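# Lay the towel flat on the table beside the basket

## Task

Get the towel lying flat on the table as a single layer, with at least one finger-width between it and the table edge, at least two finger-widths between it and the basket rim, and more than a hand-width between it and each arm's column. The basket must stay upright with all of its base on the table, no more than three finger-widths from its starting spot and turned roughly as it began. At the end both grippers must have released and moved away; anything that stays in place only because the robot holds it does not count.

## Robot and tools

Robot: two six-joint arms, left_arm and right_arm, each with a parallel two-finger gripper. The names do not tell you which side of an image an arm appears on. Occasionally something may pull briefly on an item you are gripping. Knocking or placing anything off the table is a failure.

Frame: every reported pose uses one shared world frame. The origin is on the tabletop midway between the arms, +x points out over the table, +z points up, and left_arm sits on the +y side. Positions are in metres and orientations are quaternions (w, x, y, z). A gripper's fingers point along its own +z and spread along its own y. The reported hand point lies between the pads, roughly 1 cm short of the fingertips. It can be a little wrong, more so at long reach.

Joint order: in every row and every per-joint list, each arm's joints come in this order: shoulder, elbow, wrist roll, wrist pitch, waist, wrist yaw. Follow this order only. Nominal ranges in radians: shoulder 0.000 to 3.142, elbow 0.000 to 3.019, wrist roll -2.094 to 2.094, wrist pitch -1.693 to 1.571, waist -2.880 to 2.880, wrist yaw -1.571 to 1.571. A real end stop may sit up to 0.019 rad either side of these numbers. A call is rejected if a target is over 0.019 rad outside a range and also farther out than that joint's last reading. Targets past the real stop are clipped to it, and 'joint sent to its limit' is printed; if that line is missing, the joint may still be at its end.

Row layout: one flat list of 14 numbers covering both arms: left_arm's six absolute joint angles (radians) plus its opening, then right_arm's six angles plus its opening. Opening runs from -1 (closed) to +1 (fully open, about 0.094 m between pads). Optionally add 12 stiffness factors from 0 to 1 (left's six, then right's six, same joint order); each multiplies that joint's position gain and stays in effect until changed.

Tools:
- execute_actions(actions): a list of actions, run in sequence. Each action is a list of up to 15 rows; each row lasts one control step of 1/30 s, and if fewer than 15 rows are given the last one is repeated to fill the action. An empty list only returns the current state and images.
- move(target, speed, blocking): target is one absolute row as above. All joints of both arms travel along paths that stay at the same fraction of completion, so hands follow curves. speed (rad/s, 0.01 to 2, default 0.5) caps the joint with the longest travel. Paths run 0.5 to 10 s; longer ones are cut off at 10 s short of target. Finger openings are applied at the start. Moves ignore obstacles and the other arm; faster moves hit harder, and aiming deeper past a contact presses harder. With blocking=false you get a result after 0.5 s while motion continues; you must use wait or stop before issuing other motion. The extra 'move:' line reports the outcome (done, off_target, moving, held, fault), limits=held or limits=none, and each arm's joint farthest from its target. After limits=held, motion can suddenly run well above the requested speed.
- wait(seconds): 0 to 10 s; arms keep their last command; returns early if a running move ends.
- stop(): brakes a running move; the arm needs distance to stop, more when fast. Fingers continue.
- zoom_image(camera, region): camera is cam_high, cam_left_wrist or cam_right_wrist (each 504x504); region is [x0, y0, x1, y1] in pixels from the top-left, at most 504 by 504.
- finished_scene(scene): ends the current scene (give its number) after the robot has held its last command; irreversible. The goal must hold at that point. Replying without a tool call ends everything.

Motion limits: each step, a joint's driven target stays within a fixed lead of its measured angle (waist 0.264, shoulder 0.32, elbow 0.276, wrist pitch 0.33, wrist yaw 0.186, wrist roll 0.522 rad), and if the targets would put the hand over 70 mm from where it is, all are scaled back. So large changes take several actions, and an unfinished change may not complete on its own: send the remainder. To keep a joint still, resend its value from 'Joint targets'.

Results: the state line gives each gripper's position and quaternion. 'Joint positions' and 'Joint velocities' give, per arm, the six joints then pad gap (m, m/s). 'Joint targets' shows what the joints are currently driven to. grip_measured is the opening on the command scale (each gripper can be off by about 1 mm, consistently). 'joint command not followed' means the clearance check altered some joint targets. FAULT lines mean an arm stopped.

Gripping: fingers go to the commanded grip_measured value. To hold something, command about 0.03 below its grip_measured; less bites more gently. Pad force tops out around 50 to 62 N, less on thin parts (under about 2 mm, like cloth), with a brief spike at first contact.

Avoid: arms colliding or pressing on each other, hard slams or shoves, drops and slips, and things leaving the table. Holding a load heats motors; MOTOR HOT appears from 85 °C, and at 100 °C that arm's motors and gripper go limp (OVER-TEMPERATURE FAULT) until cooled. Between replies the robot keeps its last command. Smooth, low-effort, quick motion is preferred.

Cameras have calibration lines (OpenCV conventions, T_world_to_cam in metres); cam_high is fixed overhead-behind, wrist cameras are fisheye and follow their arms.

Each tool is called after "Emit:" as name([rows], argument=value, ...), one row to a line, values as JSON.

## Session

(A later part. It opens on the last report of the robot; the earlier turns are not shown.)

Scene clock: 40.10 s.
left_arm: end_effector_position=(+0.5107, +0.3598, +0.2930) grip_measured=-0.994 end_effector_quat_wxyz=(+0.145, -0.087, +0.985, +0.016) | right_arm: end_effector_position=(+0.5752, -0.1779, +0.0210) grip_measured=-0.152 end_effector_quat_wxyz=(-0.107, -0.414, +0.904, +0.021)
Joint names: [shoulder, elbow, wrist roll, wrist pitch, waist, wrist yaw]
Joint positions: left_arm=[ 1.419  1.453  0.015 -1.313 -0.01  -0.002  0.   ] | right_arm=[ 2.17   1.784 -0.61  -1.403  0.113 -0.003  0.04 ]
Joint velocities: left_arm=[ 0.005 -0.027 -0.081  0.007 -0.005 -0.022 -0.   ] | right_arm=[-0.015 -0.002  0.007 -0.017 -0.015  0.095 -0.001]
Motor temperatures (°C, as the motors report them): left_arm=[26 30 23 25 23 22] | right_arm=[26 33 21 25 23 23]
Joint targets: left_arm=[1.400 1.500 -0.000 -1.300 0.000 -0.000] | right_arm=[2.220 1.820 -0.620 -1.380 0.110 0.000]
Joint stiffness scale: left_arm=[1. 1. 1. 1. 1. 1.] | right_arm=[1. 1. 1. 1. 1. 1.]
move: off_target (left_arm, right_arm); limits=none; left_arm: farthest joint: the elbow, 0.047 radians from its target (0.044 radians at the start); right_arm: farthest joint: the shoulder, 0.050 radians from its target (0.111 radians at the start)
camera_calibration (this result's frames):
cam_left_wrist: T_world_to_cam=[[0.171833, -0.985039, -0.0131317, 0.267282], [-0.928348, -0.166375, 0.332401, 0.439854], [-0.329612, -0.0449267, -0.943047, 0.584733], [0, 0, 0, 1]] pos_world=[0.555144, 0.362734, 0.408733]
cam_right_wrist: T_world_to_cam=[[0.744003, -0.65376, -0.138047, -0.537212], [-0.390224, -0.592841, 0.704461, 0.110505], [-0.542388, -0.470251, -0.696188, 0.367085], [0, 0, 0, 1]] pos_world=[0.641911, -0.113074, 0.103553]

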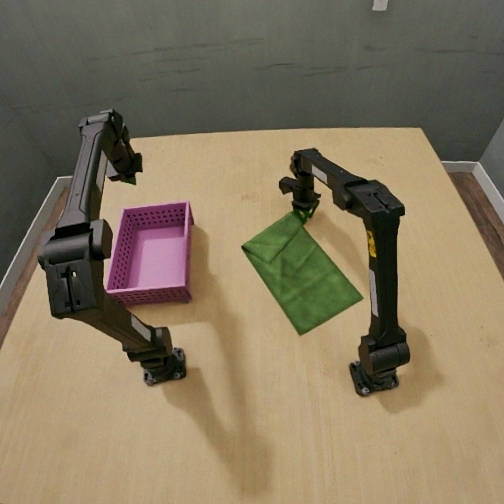

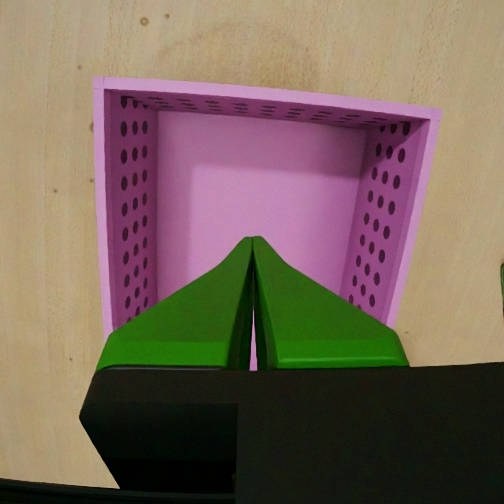

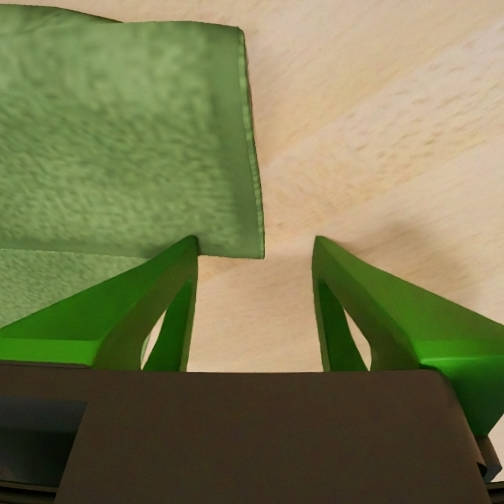

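Slightly too near the hem; shift inward.

Emit:
move(target=[1.4,1.5,0,-1.3,0,0,-1,2.15,1.86,-0.62,-1.44,0.15,0,-0.15], speed=0.2)

Emit:
move(target=[1.4,1.5,0,-1.3,0,0,-1,2.24,1.85,-0.62,-1.39,0.15,0,-0.15], speed=0.1)

Emit:
move(target=[1.4,1.5,0,-1.3,0,0,-1,2.24,1.85,-0.62,-1.39,0.15,0,-1])

Emit:
move(target=[1.4,1.5,0,-1.3,0,0,-1,2.18,2.0,-0.62,-1.5,0.2,0,-1], speed=0.2)

Scene clock: 44.93 s.
left_arm: end_effector_position=(+0.5105, +0.3598, +0.2925) grip_measured=-0.994 end_effector_quat_wxyz=(+0.144, -0.087, +0.986, +0.016) | right_arm: end_effector_position=(+0.5775, -0.1605, +0.0331) grip_measured=-0.152 end_effector_quat_wxyz=(-0.103, -0.427, +0.898, +0.019)
Joint names: [shoulder, elbow, wrist roll, wrist pitch, waist, wrist yaw]
Joint positions: left_arm=[ 1.419  1.452  0.015 -1.313 -0.01  -0.002  0.   ] | right_arm=[ 2.17   1.819 -0.61  -1.43   0.14  -0.003  0.04 ]
Joint velocities: left_arm=[-0.024 -0.007  0.037 -0.007 -0.005  0.139  0.001] | right_arm=[ 0.005  0.002  0.066  0.017 -0.005 -0.051  0.001]
Motor temperatures (°C, as the motors report them): left_arm=[26 31 23 25 23 22] | right_arm=[26 33 21 25 23 23]
Joint targets: left_arm=[1.400 1.500 0.000 -1.300 -0.000 0.000] | right_arm=[2.150 1.860 -0.620 -1.440 0.150 0.000]
Joint stiffness scale: left_arm=[1. 1. 1. 1. 1. 1.] | right_arm=[1. 1. 1. 1. 1. 1.]
move: off_target (left_arm, right_arm); limits=none; left_arm: farthest joint: the elbow, 0.048 radians from its target (0.047 radians at the start); right_arm: farthest joint: the elbow, 0.041 radians from its target (0.076 radians at the start)
camera_calibration (this result's frames):
cam_left_wrist: T_world_to_cam=[[0.171819, -0.985041, -0.0131106, 0.267273], [-0.927973, -0.166303, 0.33348, 0.439253], [-0.330672, -0.0451318, -0.942666, 0.584663], [0, 0, 0, 1]] pos_world=[0.555024, 0.362711, 0.408164]
cam_right_wrist: T_world_to_cam=[[0.762666, -0.632793, -0.133843, -0.53343], [-0.37894, -0.604854, 0.700397, 0.104795], [-0.524162, -0.48345, -0.701092, 0.372374], [0, 0, 0, 1]] pos_world=[0.641724, -0.0941403, 0.116275]

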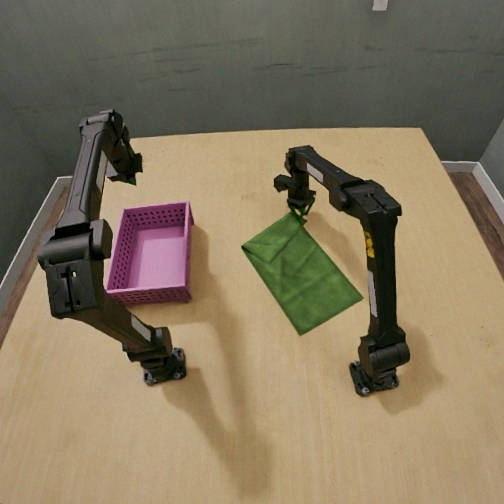

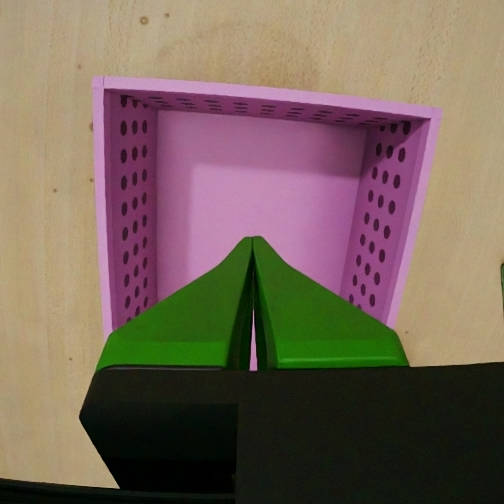

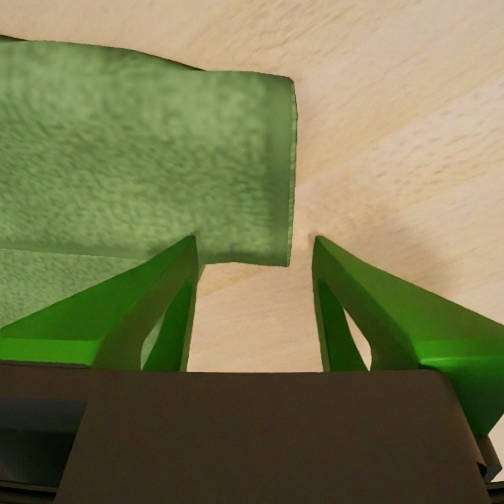

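Scene clock: 45.87 s.
left_arm: end_effector_position=(+0.5101, +0.3597, +0.2918) grip_measured=-0.994 end_effector_quat_wxyz=(+0.143, -0.087, +0.986, +0.016) | right_arm: end_effector_position=(+0.5814, -0.1594, +0.0207) grip_measured=-0.152 end_effector_quat_wxyz=(-0.101, -0.427, +0.898, +0.019)
Joint names: [shoulder, elbow, wrist roll, wrist pitch, waist, wrist yaw]
Joint positions: left_arm=[ 1.419  1.451  0.015 -1.313 -0.01  -0.002  0.   ] | right_arm=[ 2.191  1.822 -0.611 -1.408  0.14  -0.003  0.04 ]
Joint velocities: left_arm=[-0.005  0.007 -0.051  0.017 -0.015  0.037  0.001] | right_arm=[-0.005  0.017  0.007  0.002 -0.015 -0.022  0.   ]
Motor temperatures (°C, as the motors report them): left_arm=[26 31 23 25 23 22] | right_arm=[26 33 21 25 23 23]
Joint targets: left_arm=[1.400 1.500 0.000 -1.300 0.000 0.000] | right_arm=[2.240 1.850 -0.620 -1.390 0.150 -0.000]
Joint stiffness scale: left_arm=[1. 1. 1. 1. 1. 1.] | right_arm=[1. 1. 1. 1. 1. 1.]
move: off_target (left_arm, right_arm); limits=none; left_arm: farthest joint: the elbow, 0.049 radians from its target (0.048 radians at the start); right_arm: farthest joint: the shoulder, 0.049 radians from its target (0.070 radians at the start)
camera_calibration (this result's frames):
cam_left_wrist: T_world_to_cam=[[0.171799, -0.985045, -0.0130823, 0.267261], [-0.927473, -0.166206, 0.334918, 0.438452], [-0.332083, -0.045405, -0.942157, 0.584569], [0, 0, 0, 1]] pos_world=[0.554863, 0.36268, 0.407407]
cam_right_wrist: T_world_to_cam=[[0.763668, -0.632051, -0.131617, -0.537914], [-0.381282, -0.606048, 0.69809, 0.116875], [-0.520995, -0.482926, -0.703809, 0.364629], [0, 0, 0, 1]] pos_world=[0.64532, -0.0930682, 0.104241]

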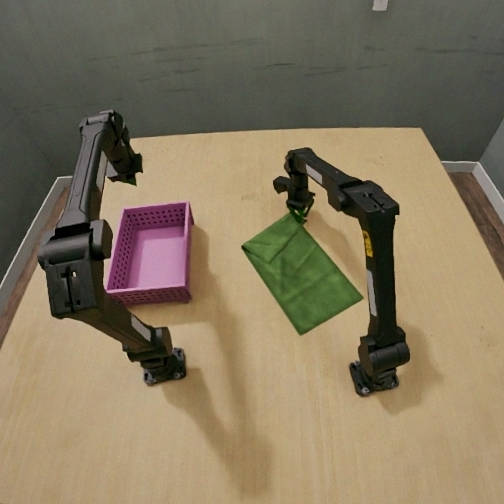

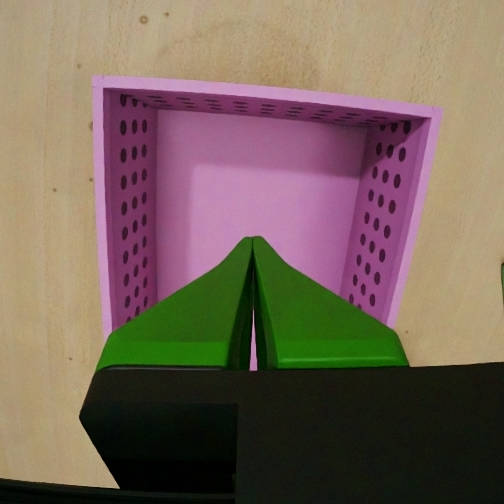

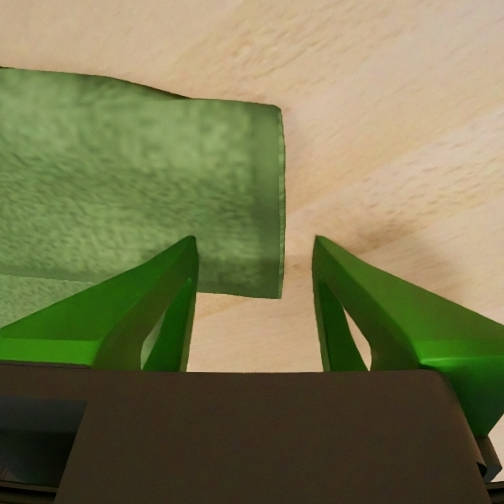

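Scene clock: 46.57 s.
left_arm: end_effector_position=(+0.5096, +0.3596, +0.2906) grip_measured=-0.994 end_effector_quat_wxyz=(+0.142, -0.087, +0.986, +0.016) | right_arm: end_effector_position=(+0.5814, -0.1592, +0.0221) grip_measured=-0.956 end_effector_quat_wxyz=(-0.100, -0.427, +0.898, +0.019)
Joint names: [shoulder, elbow, wrist roll, wrist pitch, waist, wrist yaw]
Joint positions: left_arm=[ 1.419  1.448  0.015 -1.313 -0.01  -0.002  0.   ] | right_arm=[ 2.189  1.822 -0.611 -1.409  0.14  -0.004  0.002]
Joint velocities: left_arm=[-0.024  0.017 -0.007 -0.012  0.005 -0.066 -0.   ] | right_arm=[ 0.005 -0.012 -0.066 -0.002 -0.015  0.037  0.   ]
Motor temperatures (°C, as the motors report them): left_arm=[26 31 23 25 23 22] | right_arm=[26 33 21 25 23 23]
Joint targets: left_arm=[1.400 1.500 -0.000 -1.300 0.000 0.000] | right_arm=[2.240 1.850 -0.620 -1.390 0.150 -0.000]
Joint stiffness scale: left_arm=[1. 1. 1. 1. 1. 1.] | right_arm=[1. 1. 1. 1. 1. 1.]
move: off_target (left_arm, right_arm); limits=none; left_arm: farthest joint: the elbow, 0.052 radians from its target (0.049 radians at the start); right_arm: farthest joint: the shoulder, 0.051 radians from its target (0.049 radians at the start)
camera_calibration (this result's frames):
cam_left_wrist: T_world_to_cam=[[0.171765, -0.985052, -0.0130328, 0.267239], [-0.926591, -0.166035, 0.337432, 0.437052], [-0.334552, -0.0458829, -0.94126, 0.584402], [0, 0, 0, 1]] pos_world=[0.554579, 0.362625, 0.406082]
cam_right_wrist: T_world_to_cam=[[0.763673, -0.632032, -0.131676, -0.537609], [-0.382233, -0.607002, 0.69674, 0.11648], [-0.52029, -0.481751, -0.705135, 0.365505], [0, 0, 0, 1]] pos_world=[0.645249, -0.0930008, 0.105783]

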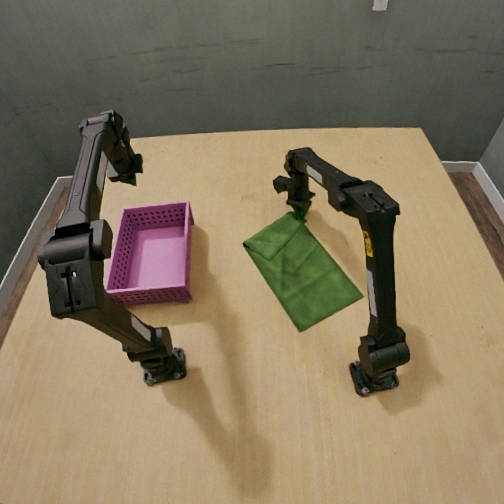

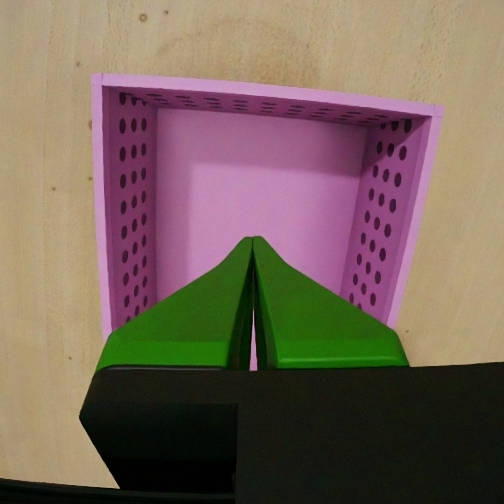

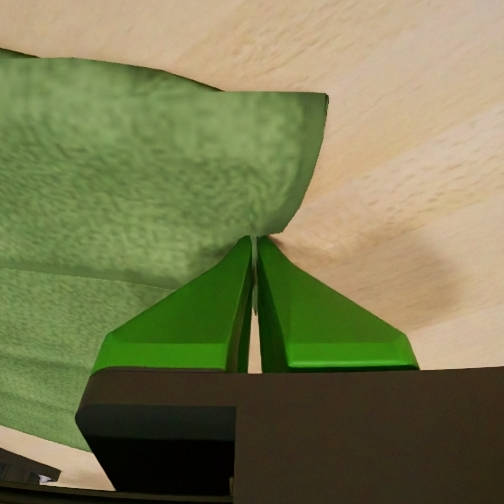

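Scene clock: 47.80 s.
left_arm: end_effector_position=(+0.5091, +0.3595, +0.2896) grip_measured=-0.994 end_effector_quat_wxyz=(+0.141, -0.087, +0.986, +0.016) | right_arm: end_effector_position=(+0.5991, -0.1219, +0.0690) grip_measured=-0.956 end_effector_quat_wxyz=(-0.075, -0.450, +0.890, +0.013)
Joint names: [shoulder, elbow, wrist roll, wrist pitch, waist, wrist yaw]
Joint positions: left_arm=[ 1.419  1.446  0.015 -1.313 -0.01  -0.002  0.   ] | right_arm=[ 2.189  1.957 -0.611 -1.491  0.189 -0.004  0.002]
Joint velocities: left_arm=[-0.005 -0.012  0.037  0.002 -0.005  0.066  0.   ] | right_arm=[ 0.005 -0.002 -0.022 -0.022 -0.015 -0.037 -0.001]
Motor temperatures (°C, as the motors report them): left_arm=[26 31 23 25 23 22] | right_arm=[27 33 21 25 23 23]
Joint targets: left_arm=[1.400 1.500 -0.000 -1.300 -0.000 -0.000] | right_arm=[2.180 2.000 -0.620 -1.500 0.200 0.000]
Joint stiffness scale: left_arm=[1. 1. 1. 1. 1. 1.] | right_arm=[1. 1. 1. 1. 1. 1.]
move: off_target (left_arm, right_arm); limits=none; left_arm: farthest joint: the elbow, 0.054 radians from its target (0.052 radians at the start); right_arm: farthest joint: the elbow, 0.043 radians from its target (0.178 radians at the start)
camera_calibration (this result's frames):
cam_left_wrist: T_world_to_cam=[[0.171736, -0.985057, -0.0129903, 0.267221], [-0.925831, -0.165888, 0.339586, 0.435851], [-0.336666, -0.0462921, -0.940485, 0.584256], [0, 0, 0, 1]] pos_world=[0.554333, 0.362577, 0.404947]
cam_right_wrist: T_world_to_cam=[[0.799664, -0.591729, -0.101951, -0.540022], [-0.385935, -0.636593, 0.667685, 0.113763], [-0.45999, -0.494578, -0.737429, 0.390282], [0, 0, 0, 1]] pos_world=[0.655267, -0.0541009, 0.156792]

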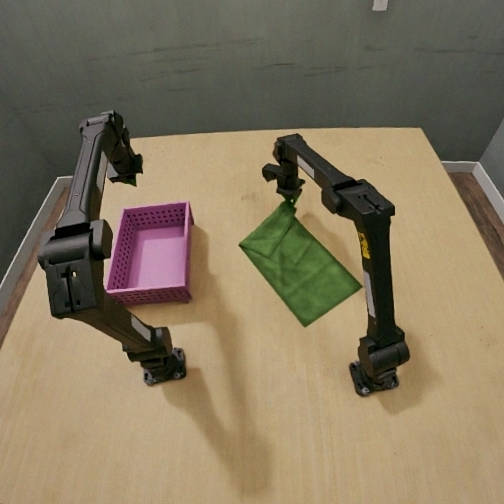

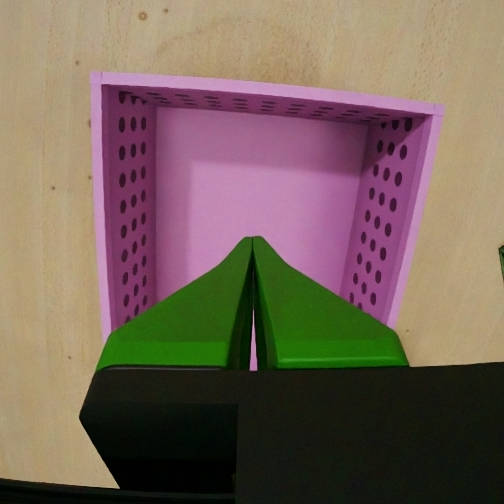

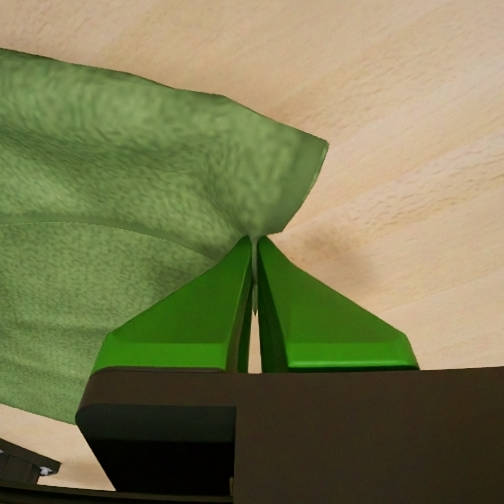

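Emit:
move(target=[1.45,1.2,0,-1.3,-1.13,0,-1,2.18,2.0,-0.62,-1.5,0.2,0,-1], speed=0.6)

Emit:
move(target=[1.74,1.04,0,-0.89,-1.13,0,-1,2.18,2.0,-0.62,-1.5,0.2,0,-1], speed=0.2)

Emit:
move(target=[1.74,1.04,0,-0.89,-1.13,0,-1,2.3,2.3,-0.62,-1.55,0.26,0,-1], speed=0.15)

Scene clock: 55.03 s.
left_arm: end_effector_position=(+0.2819, -0.0637, +0.1750) grip_measured=-0.994 end_effector_quat_wxyz=(+0.005, +0.455, +0.890, -0.002) | right_arm: end_effector_position=(+0.5991, -0.1219, +0.0690) grip_measured=-0.956 end_effector_quat_wxyz=(-0.075, -0.450, +0.890, +0.013)
Joint names: [shoulder, elbow, wrist roll, wrist pitch, waist, wrist yaw]
Joint positions: left_arm=[ 1.441  1.192  0.015 -1.31  -1.132 -0.     0.   ] | right_arm=[ 2.189  1.957 -0.611 -1.491  0.189 -0.004  0.002]
Joint velocities: left_arm=[-0.015 -0.002  0.007  0.012 -0.015  0.066  0.001] | right_arm=[-0.015 -0.007  0.051  0.007 -0.005  0.022  0.   ]
Motor temperatures (°C, as the motors report them): left_arm=[26 31 23 25 23 22] | right_arm=[27 34 21 25 23 23]
Joint targets: left_arm=[1.450 1.200 0.000 -1.300 -1.130 -0.000] | right_arm=[2.180 2.000 -0.620 -1.500 0.200 -0.000]
Joint stiffness scale: left_arm=[1. 1. 1. 1. 1. 1.] | right_arm=[1. 1. 1. 1. 1. 1.]
move: off_target (right_arm); limits=none; left_arm: farthest joint: the wrist roll, 0.015 radians from its target (0.015 radians at the start); right_arm: farthest joint: the elbow, 0.043 radians from its target (0.043 radians at the start)
camera_calibration (this result's frames):
cam_left_wrist: T_world_to_cam=[[-0.814646, -0.579928, -0.00597817, 0.19051], [-0.475099, 0.661406, 0.580364, 0.0777175], [-0.332615, 0.475632, -0.814335, 0.390504], [0, 0, 0, 1]] pos_world=[0.322009, -0.126657, 0.274035]
cam_right_wrist: T_world_to_cam=[[0.799664, -0.591729, -0.101951, -0.540022], [-0.385935, -0.636593, 0.667685, 0.113763], [-0.45999, -0.494578, -0.737429, 0.390282], [0, 0, 0, 1]] pos_world=[0.655267, -0.0541009, 0.156792]

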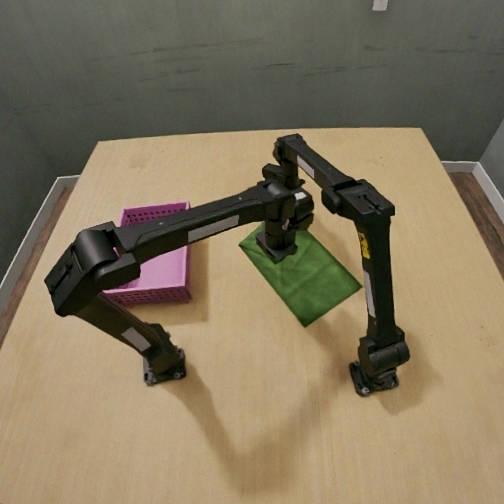

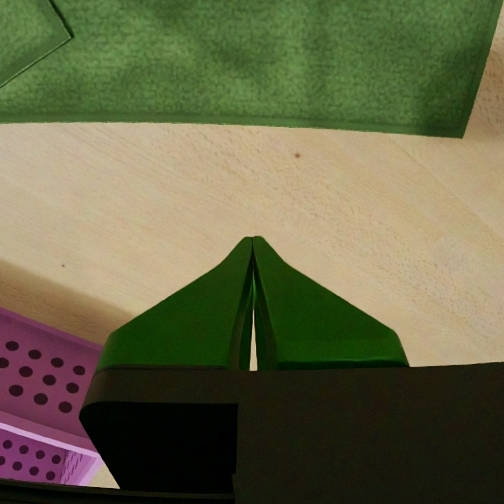

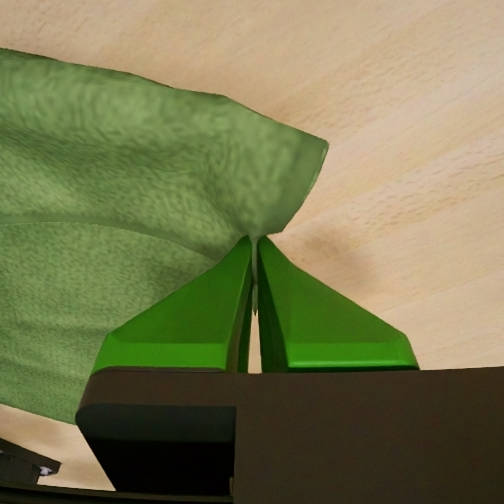

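Scene clock: 57.50 s.
left_arm: end_effector_position=(+0.2994, -0.0872, +0.0184) grip_measured=-0.994 end_effector_quat_wxyz=(+0.001, +0.455, +0.890, -0.000) | right_arm: end_effector_position=(+0.5991, -0.1219, +0.0690) grip_measured=-0.956 end_effector_quat_wxyz=(-0.075, -0.450, +0.890, +0.013)
Joint names: [shoulder, elbow, wrist roll, wrist pitch, waist, wrist yaw]
Joint positions: left_arm=[ 1.703  1.049  0.015 -0.915 -1.132 -0.     0.   ] | right_arm=[ 2.189  1.957 -0.611 -1.491  0.189 -0.004  0.002]
Joint velocities: left_arm=[-0.005  0.022 -0.007  0.012 -0.005  0.037  0.   ] | right_arm=[-0.015  0.002 -0.037 -0.002  0.005 -0.081 -0.   ]
Motor temperatures (°C, as the motors report them): left_arm=[26 31 23 25 23 22] | right_arm=[28 34 21 25 23 23]
Joint targets: left_arm=[1.740 1.040 0.000 -0.890 -1.130 0.000] | right_arm=[2.180 2.000 -0.620 -1.500 0.200 -0.000]
Joint stiffness scale: left_arm=[1. 1. 1. 1. 1. 1.] | right_arm=[1. 1. 1. 1. 1. 1.]
move: off_target (left_arm, right_arm); limits=none; left_arm: farthest joint: the shoulder, 0.037 radians from its target (0.299 radians at the start); right_arm: farthest joint: the elbow, 0.043 radians from its target (0.043 radians at the start)
camera_calibration (this result's frames):
cam_left_wrist: T_world_to_cam=[[-0.814684, -0.579877, -0.00574909, 0.190213], [-0.471369, 0.656397, 0.589028, 0.190787], [-0.33779, 0.482582, -0.808092, 0.282011], [0, 0, 0, 1]] pos_world=[0.340155, -0.151025, 0.116606]
cam_right_wrist: T_world_to_cam=[[0.799664, -0.591729, -0.101951, -0.540022], [-0.385935, -0.636593, 0.667685, 0.113763], [-0.45999, -0.494578, -0.737429, 0.390282], [0, 0, 0, 1]] pos_world=[0.655267, -0.0541009, 0.156792]

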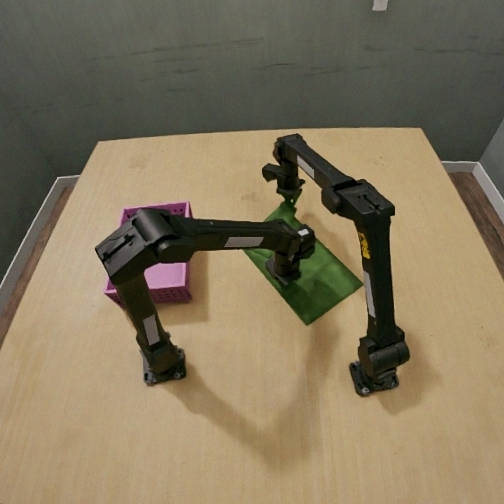

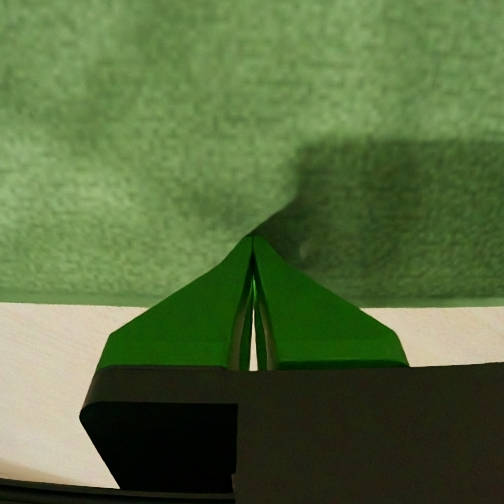

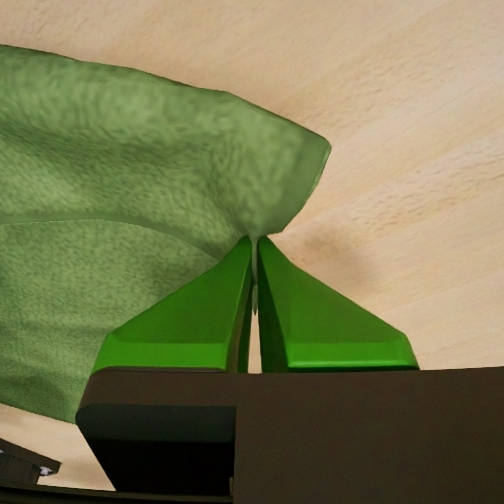

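Scene clock: 60.13 s.
left_arm: end_effector_position=(+0.3012, -0.0895, +0.0189) grip_measured=-0.994 end_effector_quat_wxyz=(+0.006, +0.455, +0.890, -0.003) | right_arm: end_effector_position=(+0.6478, -0.0616, +0.1165) grip_measured=-0.956 end_effector_quat_wxyz=(-0.005, -0.479, +0.878, +0.003)
Joint names: [shoulder, elbow, wrist roll, wrist pitch, waist, wrist yaw]
Joint positions: left_arm=[ 1.702  1.049  0.014 -0.903 -1.132 -0.001  0.   ] | right_arm=[ 2.275  2.242 -0.612 -1.549  0.249 -0.004  0.002]
Joint velocities: left_arm=[ 0.015 -0.007  0.066 -0.002  0.005  0.037  0.   ] | right_arm=[-0.005 -0.002 -0.051  0.002 -0.005  0.007 -0.   ]
Motor temperatures (°C, as the motors report them): left_arm=[26 31 23 25 23 22] | right_arm=[28 35 21 25 23 23]
Joint targets: left_arm=[1.740 1.040 0.000 -0.890 -1.130 -0.000] | right_arm=[2.300 2.300 -0.620 -1.550 0.260 0.000]
Joint stiffness scale: left_arm=[1. 1. 1. 1. 1. 1.] | right_arm=[1. 1. 1. 1. 1. 1.]
move: off_target (left_arm, right_arm); limits=none; left_arm: farthest joint: the shoulder, 0.038 radians from its target (0.037 radians at the start); right_arm: farthest joint: the elbow, 0.058 radians from its target (0.343 radians at the start)
camera_calibration (this result's frames):
cam_left_wrist: T_world_to_cam=[[-0.814192, -0.580561, -0.00638974, 0.190147], [-0.47644, 0.661799, 0.578815, 0.195071], [-0.331809, 0.474311, -0.815434, 0.281745], [0, 0, 0, 1]] pos_world=[0.341241, -0.152341, 0.118049]
cam_right_wrist: T_world_to_cam=[[0.841904, -0.539207, -0.0213152, -0.571974], [-0.428424, -0.691903, 0.581139, 0.173449], [-0.328102, -0.480131, -0.813525, 0.40187], [0, 0, 0, 1]] pos_world=[0.687711, 0.0045481, 0.213942]

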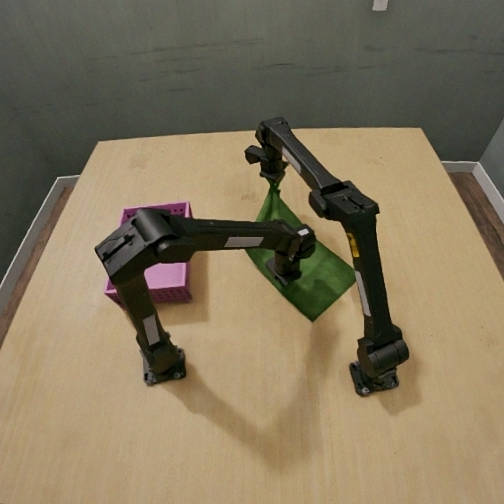

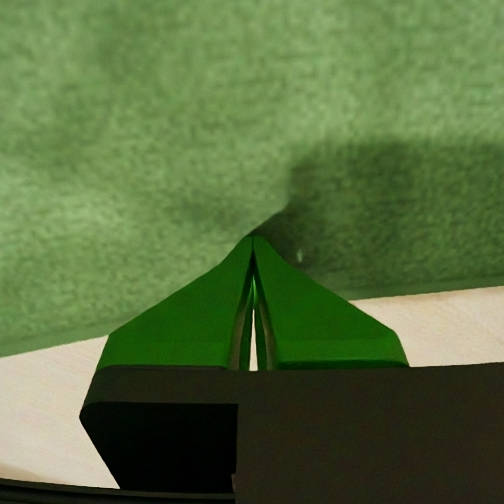

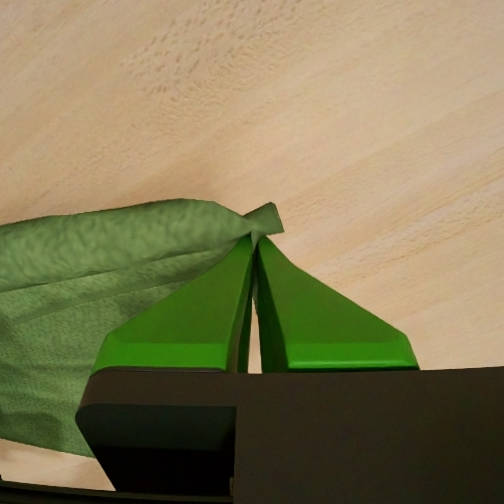

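Emit:
move(target=[1.74,1.04,0,-0.89,-1.13,0,-1,2.41,2.29,-0.62,-1.4,0.25,0,-1], speed=0.1)

Emit:
move(target=[1.74,1.04,0,-0.89,-1.13,0,-1,2.41,2.29,-0.62,-1.4,0.25,0,0])

Emit:
move(target=[1.3,1.1,0,-1.3,-1.0,0,-1,2.1,2.2,-0.62,-1.6,0.25,0,0])

Scene clock: 65.07 s.
left_arm: end_effector_position=(+0.3018, -0.0899, +0.0189) grip_measured=-0.994 end_effector_quat_wxyz=(+0.008, +0.455, +0.890, -0.003) | right_arm: end_effector_position=(+0.6695, -0.0528, +0.0352) grip_measured=-0.956 end_effector_quat_wxyz=(-0.003, -0.479, +0.878, +0.002)
Joint names: [shoulder, elbow, wrist roll, wrist pitch, waist, wrist yaw]
Joint positions: left_arm=[ 1.702  1.049  0.014 -0.901 -1.132 -0.002  0.   ] | right_arm=[ 2.391  2.238 -0.613 -1.424  0.249 -0.004  0.002]
Joint velocities: left_arm=[ 0.005 -0.017 -0.051  0.002 -0.005 -0.022 -0.   ] | right_arm=[ 0.005 -0.002 -0.022 -0.002 -0.015 -0.007 -0.001]
Motor temperatures (°C, as the motors report them): left_arm=[26 30 23 25 23 22] | right_arm=[28 36 21 25 23 23]
Joint targets: left_arm=[1.740 1.040 0.000 -0.890 -1.130 0.000] | right_arm=[2.410 2.290 -0.620 -1.400 0.250 0.000]
Joint stiffness scale: left_arm=[1. 1. 1. 1. 1. 1.] | right_arm=[1. 1. 1. 1. 1. 1.]
move: off_target (left_arm, right_arm); limits=none; left_arm: farthest joint: the shoulder, 0.038 radians from its target (0.038 radians at the start); right_arm: farthest joint: the elbow, 0.052 radians from its target (0.048 radians at the start)
camera_calibration (this result's frames):
cam_left_wrist: T_world_to_cam=[[-0.814158, -0.580589, -0.00797015, 0.19044], [-0.478084, 0.662499, 0.576655, 0.196197], [-0.329519, 0.473299, -0.816949, 0.281375], [0, 0, 0, 1]] pos_world=[0.341565, -0.152587, 0.118248]
cam_right_wrist: T_world_to_cam=[[0.842624, -0.5382, -0.0180163, -0.58775], [-0.430702, -0.693649, 0.577362, 0.237638], [-0.323233, -0.478739, -0.81629, 0.343991], [0, 0, 0, 1]] pos_world=[0.708793, 0.0131921, 0.133004]

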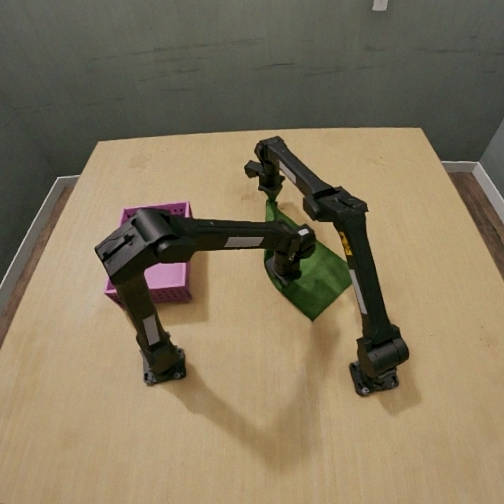

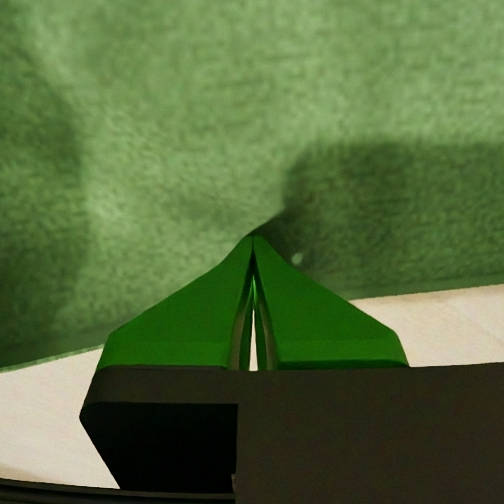

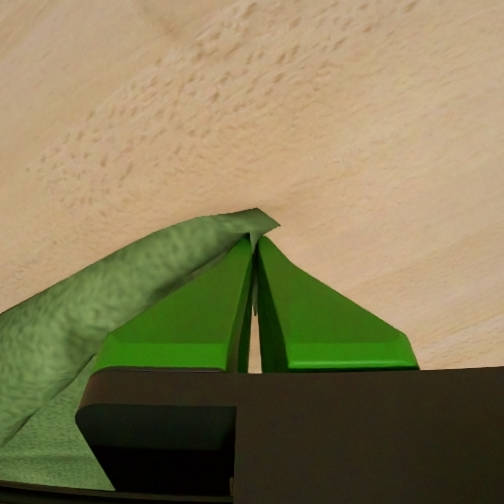

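Scene clock: 65.83 s.
left_arm: end_effector_position=(+0.3019, -0.0899, +0.0189) grip_measured=-0.994 end_effector_quat_wxyz=(+0.008, +0.455, +0.890, -0.002) | right_arm: end_effector_position=(+0.6732, -0.0513, +0.0361) grip_measured=-0.002 end_effector_quat_wxyz=(+0.005, -0.479, +0.878, +0.002)
Joint names: [shoulder, elbow, wrist roll, wrist pitch, waist, wrist yaw]
Joint positions: left_arm=[ 1.702  1.049  0.014 -0.901 -1.132 -0.003  0.   ] | right_arm=[ 2.391  2.241 -0.613 -1.411  0.249 -0.004  0.047]
Joint velocities: left_arm=[-0.015 -0.007 -0.022  0.002 -0.015 -0.007  0.001] | right_arm=[-0.005 -0.002 -0.095  0.002 -0.005 -0.022 -0.   ]
Motor temperatures (°C, as the motors report them): left_arm=[26 30 23 25 23 22] | right_arm=[28 36 21 25 23 23]
Joint targets: left_arm=[1.740 1.040 -0.000 -0.890 -1.130 0.000] | right_arm=[2.410 2.290 -0.620 -1.400 0.250 -0.000]
Joint stiffness scale: left_arm=[1. 1. 1. 1. 1. 1.] | right_arm=[1. 1. 1. 1. 1. 1.]
move: off_target (left_arm, right_arm); limits=none; left_arm: farthest joint: the shoulder, 0.038 radians from its target (0.038 radians at the start); right_arm: farthest joint: the elbow, 0.049 radians from its target (0.052 radians at the start)
camera_calibration (this result's frames):
cam_left_wrist: T_world_to_cam=[[-0.814152, -0.580592, -0.00835148, 0.190511], [-0.478264, 0.662365, 0.57666, 0.196239], [-0.329272, 0.473483, -0.816942, 0.281315], [0, 0, 0, 1]] pos_world=[0.341588, -0.152571, 0.118246]
cam_right_wrist: T_world_to_cam=[[0.84282, -0.538121, -0.00897506, -0.590487], [-0.438993, -0.697019, 0.566966, 0.245545], [-0.311352, -0.47391, -0.823692, 0.339126], [0, 0, 0, 1]] pos_world=[0.711054, 0.0141112, 0.13482]

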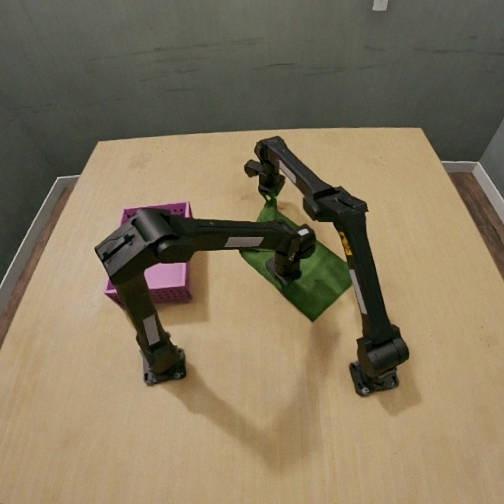

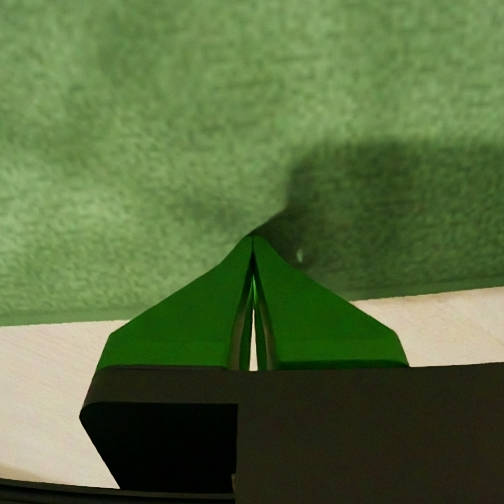

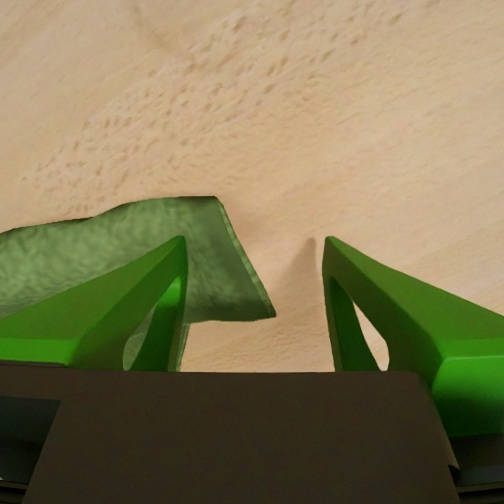

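Scene clock: 67.27 s.
left_arm: end_effector_position=(+0.2867, +0.0040, +0.1752) grip_measured=-0.994 end_effector_quat_wxyz=(+0.015, +0.400, +0.916, -0.005) | right_arm: end_effector_position=(+0.6226, -0.0718, +0.2147) grip_measured=-0.002 end_effector_quat_wxyz=(+0.038, -0.479, +0.877, -0.002)
Joint names: [shoulder, elbow, wrist roll, wrist pitch, waist, wrist yaw]
Joint positions: left_arm=[ 1.3    1.055  0.014 -1.293 -1.011 -0.002  0.   ] | right_arm=[ 2.1    2.197 -0.613 -1.591  0.249 -0.004  0.047]
Joint velocities: left_arm=[-0.005 -0.022  0.022 -0.002  0.005  0.022  0.   ] | right_arm=[ 0.005  0.017 -0.007 -0.002 -0.005  0.037 -0.002]
Motor temperatures (°C, as the motors report them): left_arm=[26 30 23 25 23 22] | right_arm=[28 35 21 25 23 23]
Joint targets: left_arm=[1.300 1.100 0.000 -1.300 -1.000 0.000] | right_arm=[2.100 2.200 -0.620 -1.600 0.250 0.000]
Joint stiffness scale: left_arm=[1. 1. 1. 1. 1. 1.] | right_arm=[1. 1. 1. 1. 1. 1.]
move: off_target (left_arm); limits=none; left_arm: farthest joint: the elbow, 0.045 radians from its target (0.051 radians at the start); right_arm: farthest joint: the wrist pitch, 0.009 radians from its target (0.189 radians at the start)
camera_calibration (this result's frames):
cam_left_wrist: T_world_to_cam=[[-0.738084, -0.674658, -0.00829906, 0.212524], [-0.560811, 0.606603, 0.563493, 0.0629352], [-0.375131, 0.42056, -0.826079, 0.374518], [0, 0, 0, 1]] pos_world=[0.332649, -0.0523025, 0.275681]
cam_right_wrist: T_world_to_cam=[[0.842192, -0.538376, 0.0293929, -0.565226], [-0.472466, -0.710624, 0.521334, 0.137464], [-0.259787, -0.452951, -0.852846, 0.436437], [0, 0, 0, 1]] pos_world=[0.654356, -0.00893443, 0.317162]

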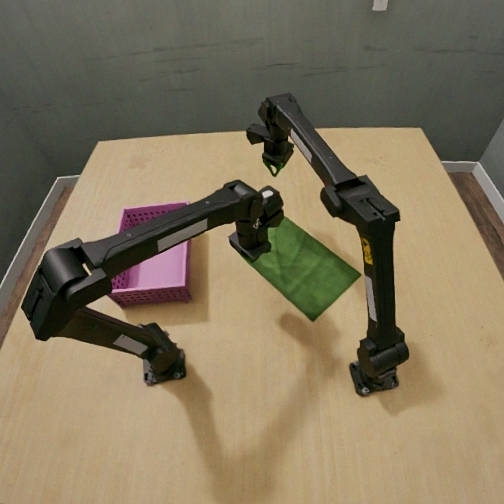

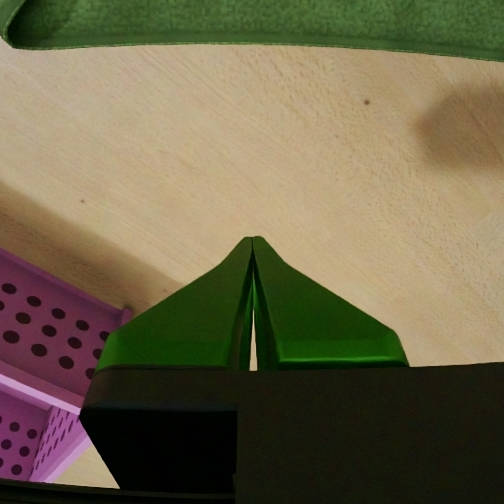

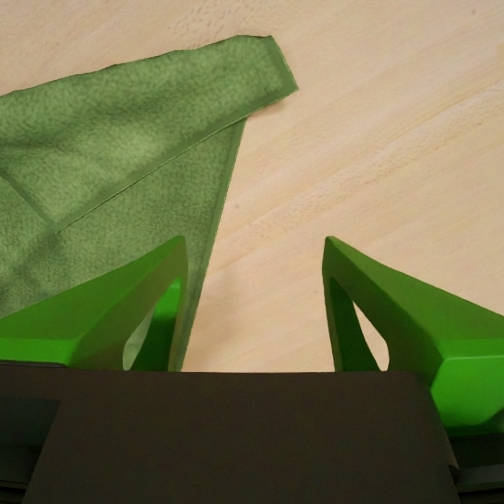

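Emit:
move(target=[1.3,1.1,0,-1.3,-1.0,0,-1,2.35,2.29,-1.08,-1.6,0.26,0,-0.15], speed=0.4)

Scene clock: 74.10 s.
left_arm: end_effector_position=(+0.2860, +0.0047, +0.1740) grip_measured=-0.994 end_effector_quat_wxyz=(+0.014, +0.400, +0.916, -0.005) | right_arm: end_effector_position=(+0.6364, -0.0662, +0.0786) grip_measured=-0.148 end_effector_quat_wxyz=(-0.052, -0.664, +0.746, +0.021)
Joint names: [shoulder, elbow, wrist roll, wrist pitch, waist, wrist yaw]
Joint positions: left_arm=[ 1.3    1.052  0.014 -1.293 -1.011 -0.002  0.   ] | right_arm=[ 2.333  2.242 -1.069 -1.591  0.249 -0.004  0.04 ]
Joint velocities: left_arm=[-0.005  0.007  0.051 -0.022  0.005 -0.007  0.   ] | right_arm=[ 0.005  0.002 -0.037 -0.012 -0.015  0.037 -0.001]
Motor temperatures (°C, as the motors report them): left_arm=[26 31 23 25 23 22] | right_arm=[28 35 21 25 23 23]
Joint targets: left_arm=[1.300 1.100 -0.000 -1.300 -1.000 -0.000] | right_arm=[2.350 2.290 -1.080 -1.600 0.260 -0.000]
Joint stiffness scale: left_arm=[1. 1. 1. 1. 1. 1.] | right_arm=[1. 1. 1. 1. 1. 1.]
move: off_target (left_arm, right_arm); limits=none; left_arm: farthest joint: the elbow, 0.048 radians from its target (0.045 radians at the start); right_arm: farthest joint: the elbow, 0.048 radians from its target (0.093 radians at the start)
camera_calibration (this result's frames):
cam_left_wrist: T_world_to_cam=[[-0.738101, -0.674639, -0.00823657, 0.212488], [-0.559622, 0.605354, 0.566011, 0.061958], [-0.376868, 0.422383, -0.824356, 0.373171], [0, 0, 0, 1]] pos_world=[0.332146, -0.0517752, 0.274307]
cam_right_wrist: T_world_to_cam=[[0.987231, -0.11443, -0.110823, -0.623007], [-0.0229721, -0.790691, 0.611784, -0.0795695], [-0.157633, -0.601426, -0.783223, 0.246144], [0, 0, 0, 1]] pos_world=[0.652024, 0.0138324, 0.172422]

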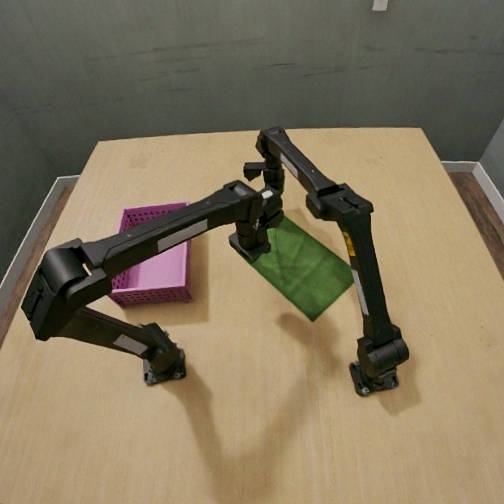

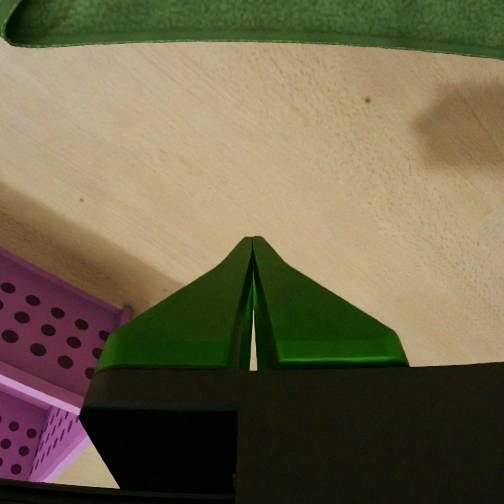

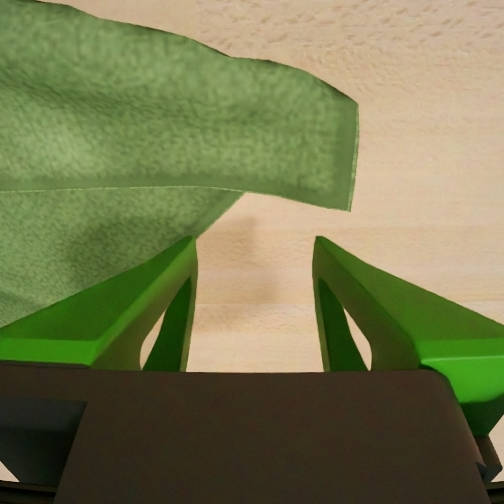

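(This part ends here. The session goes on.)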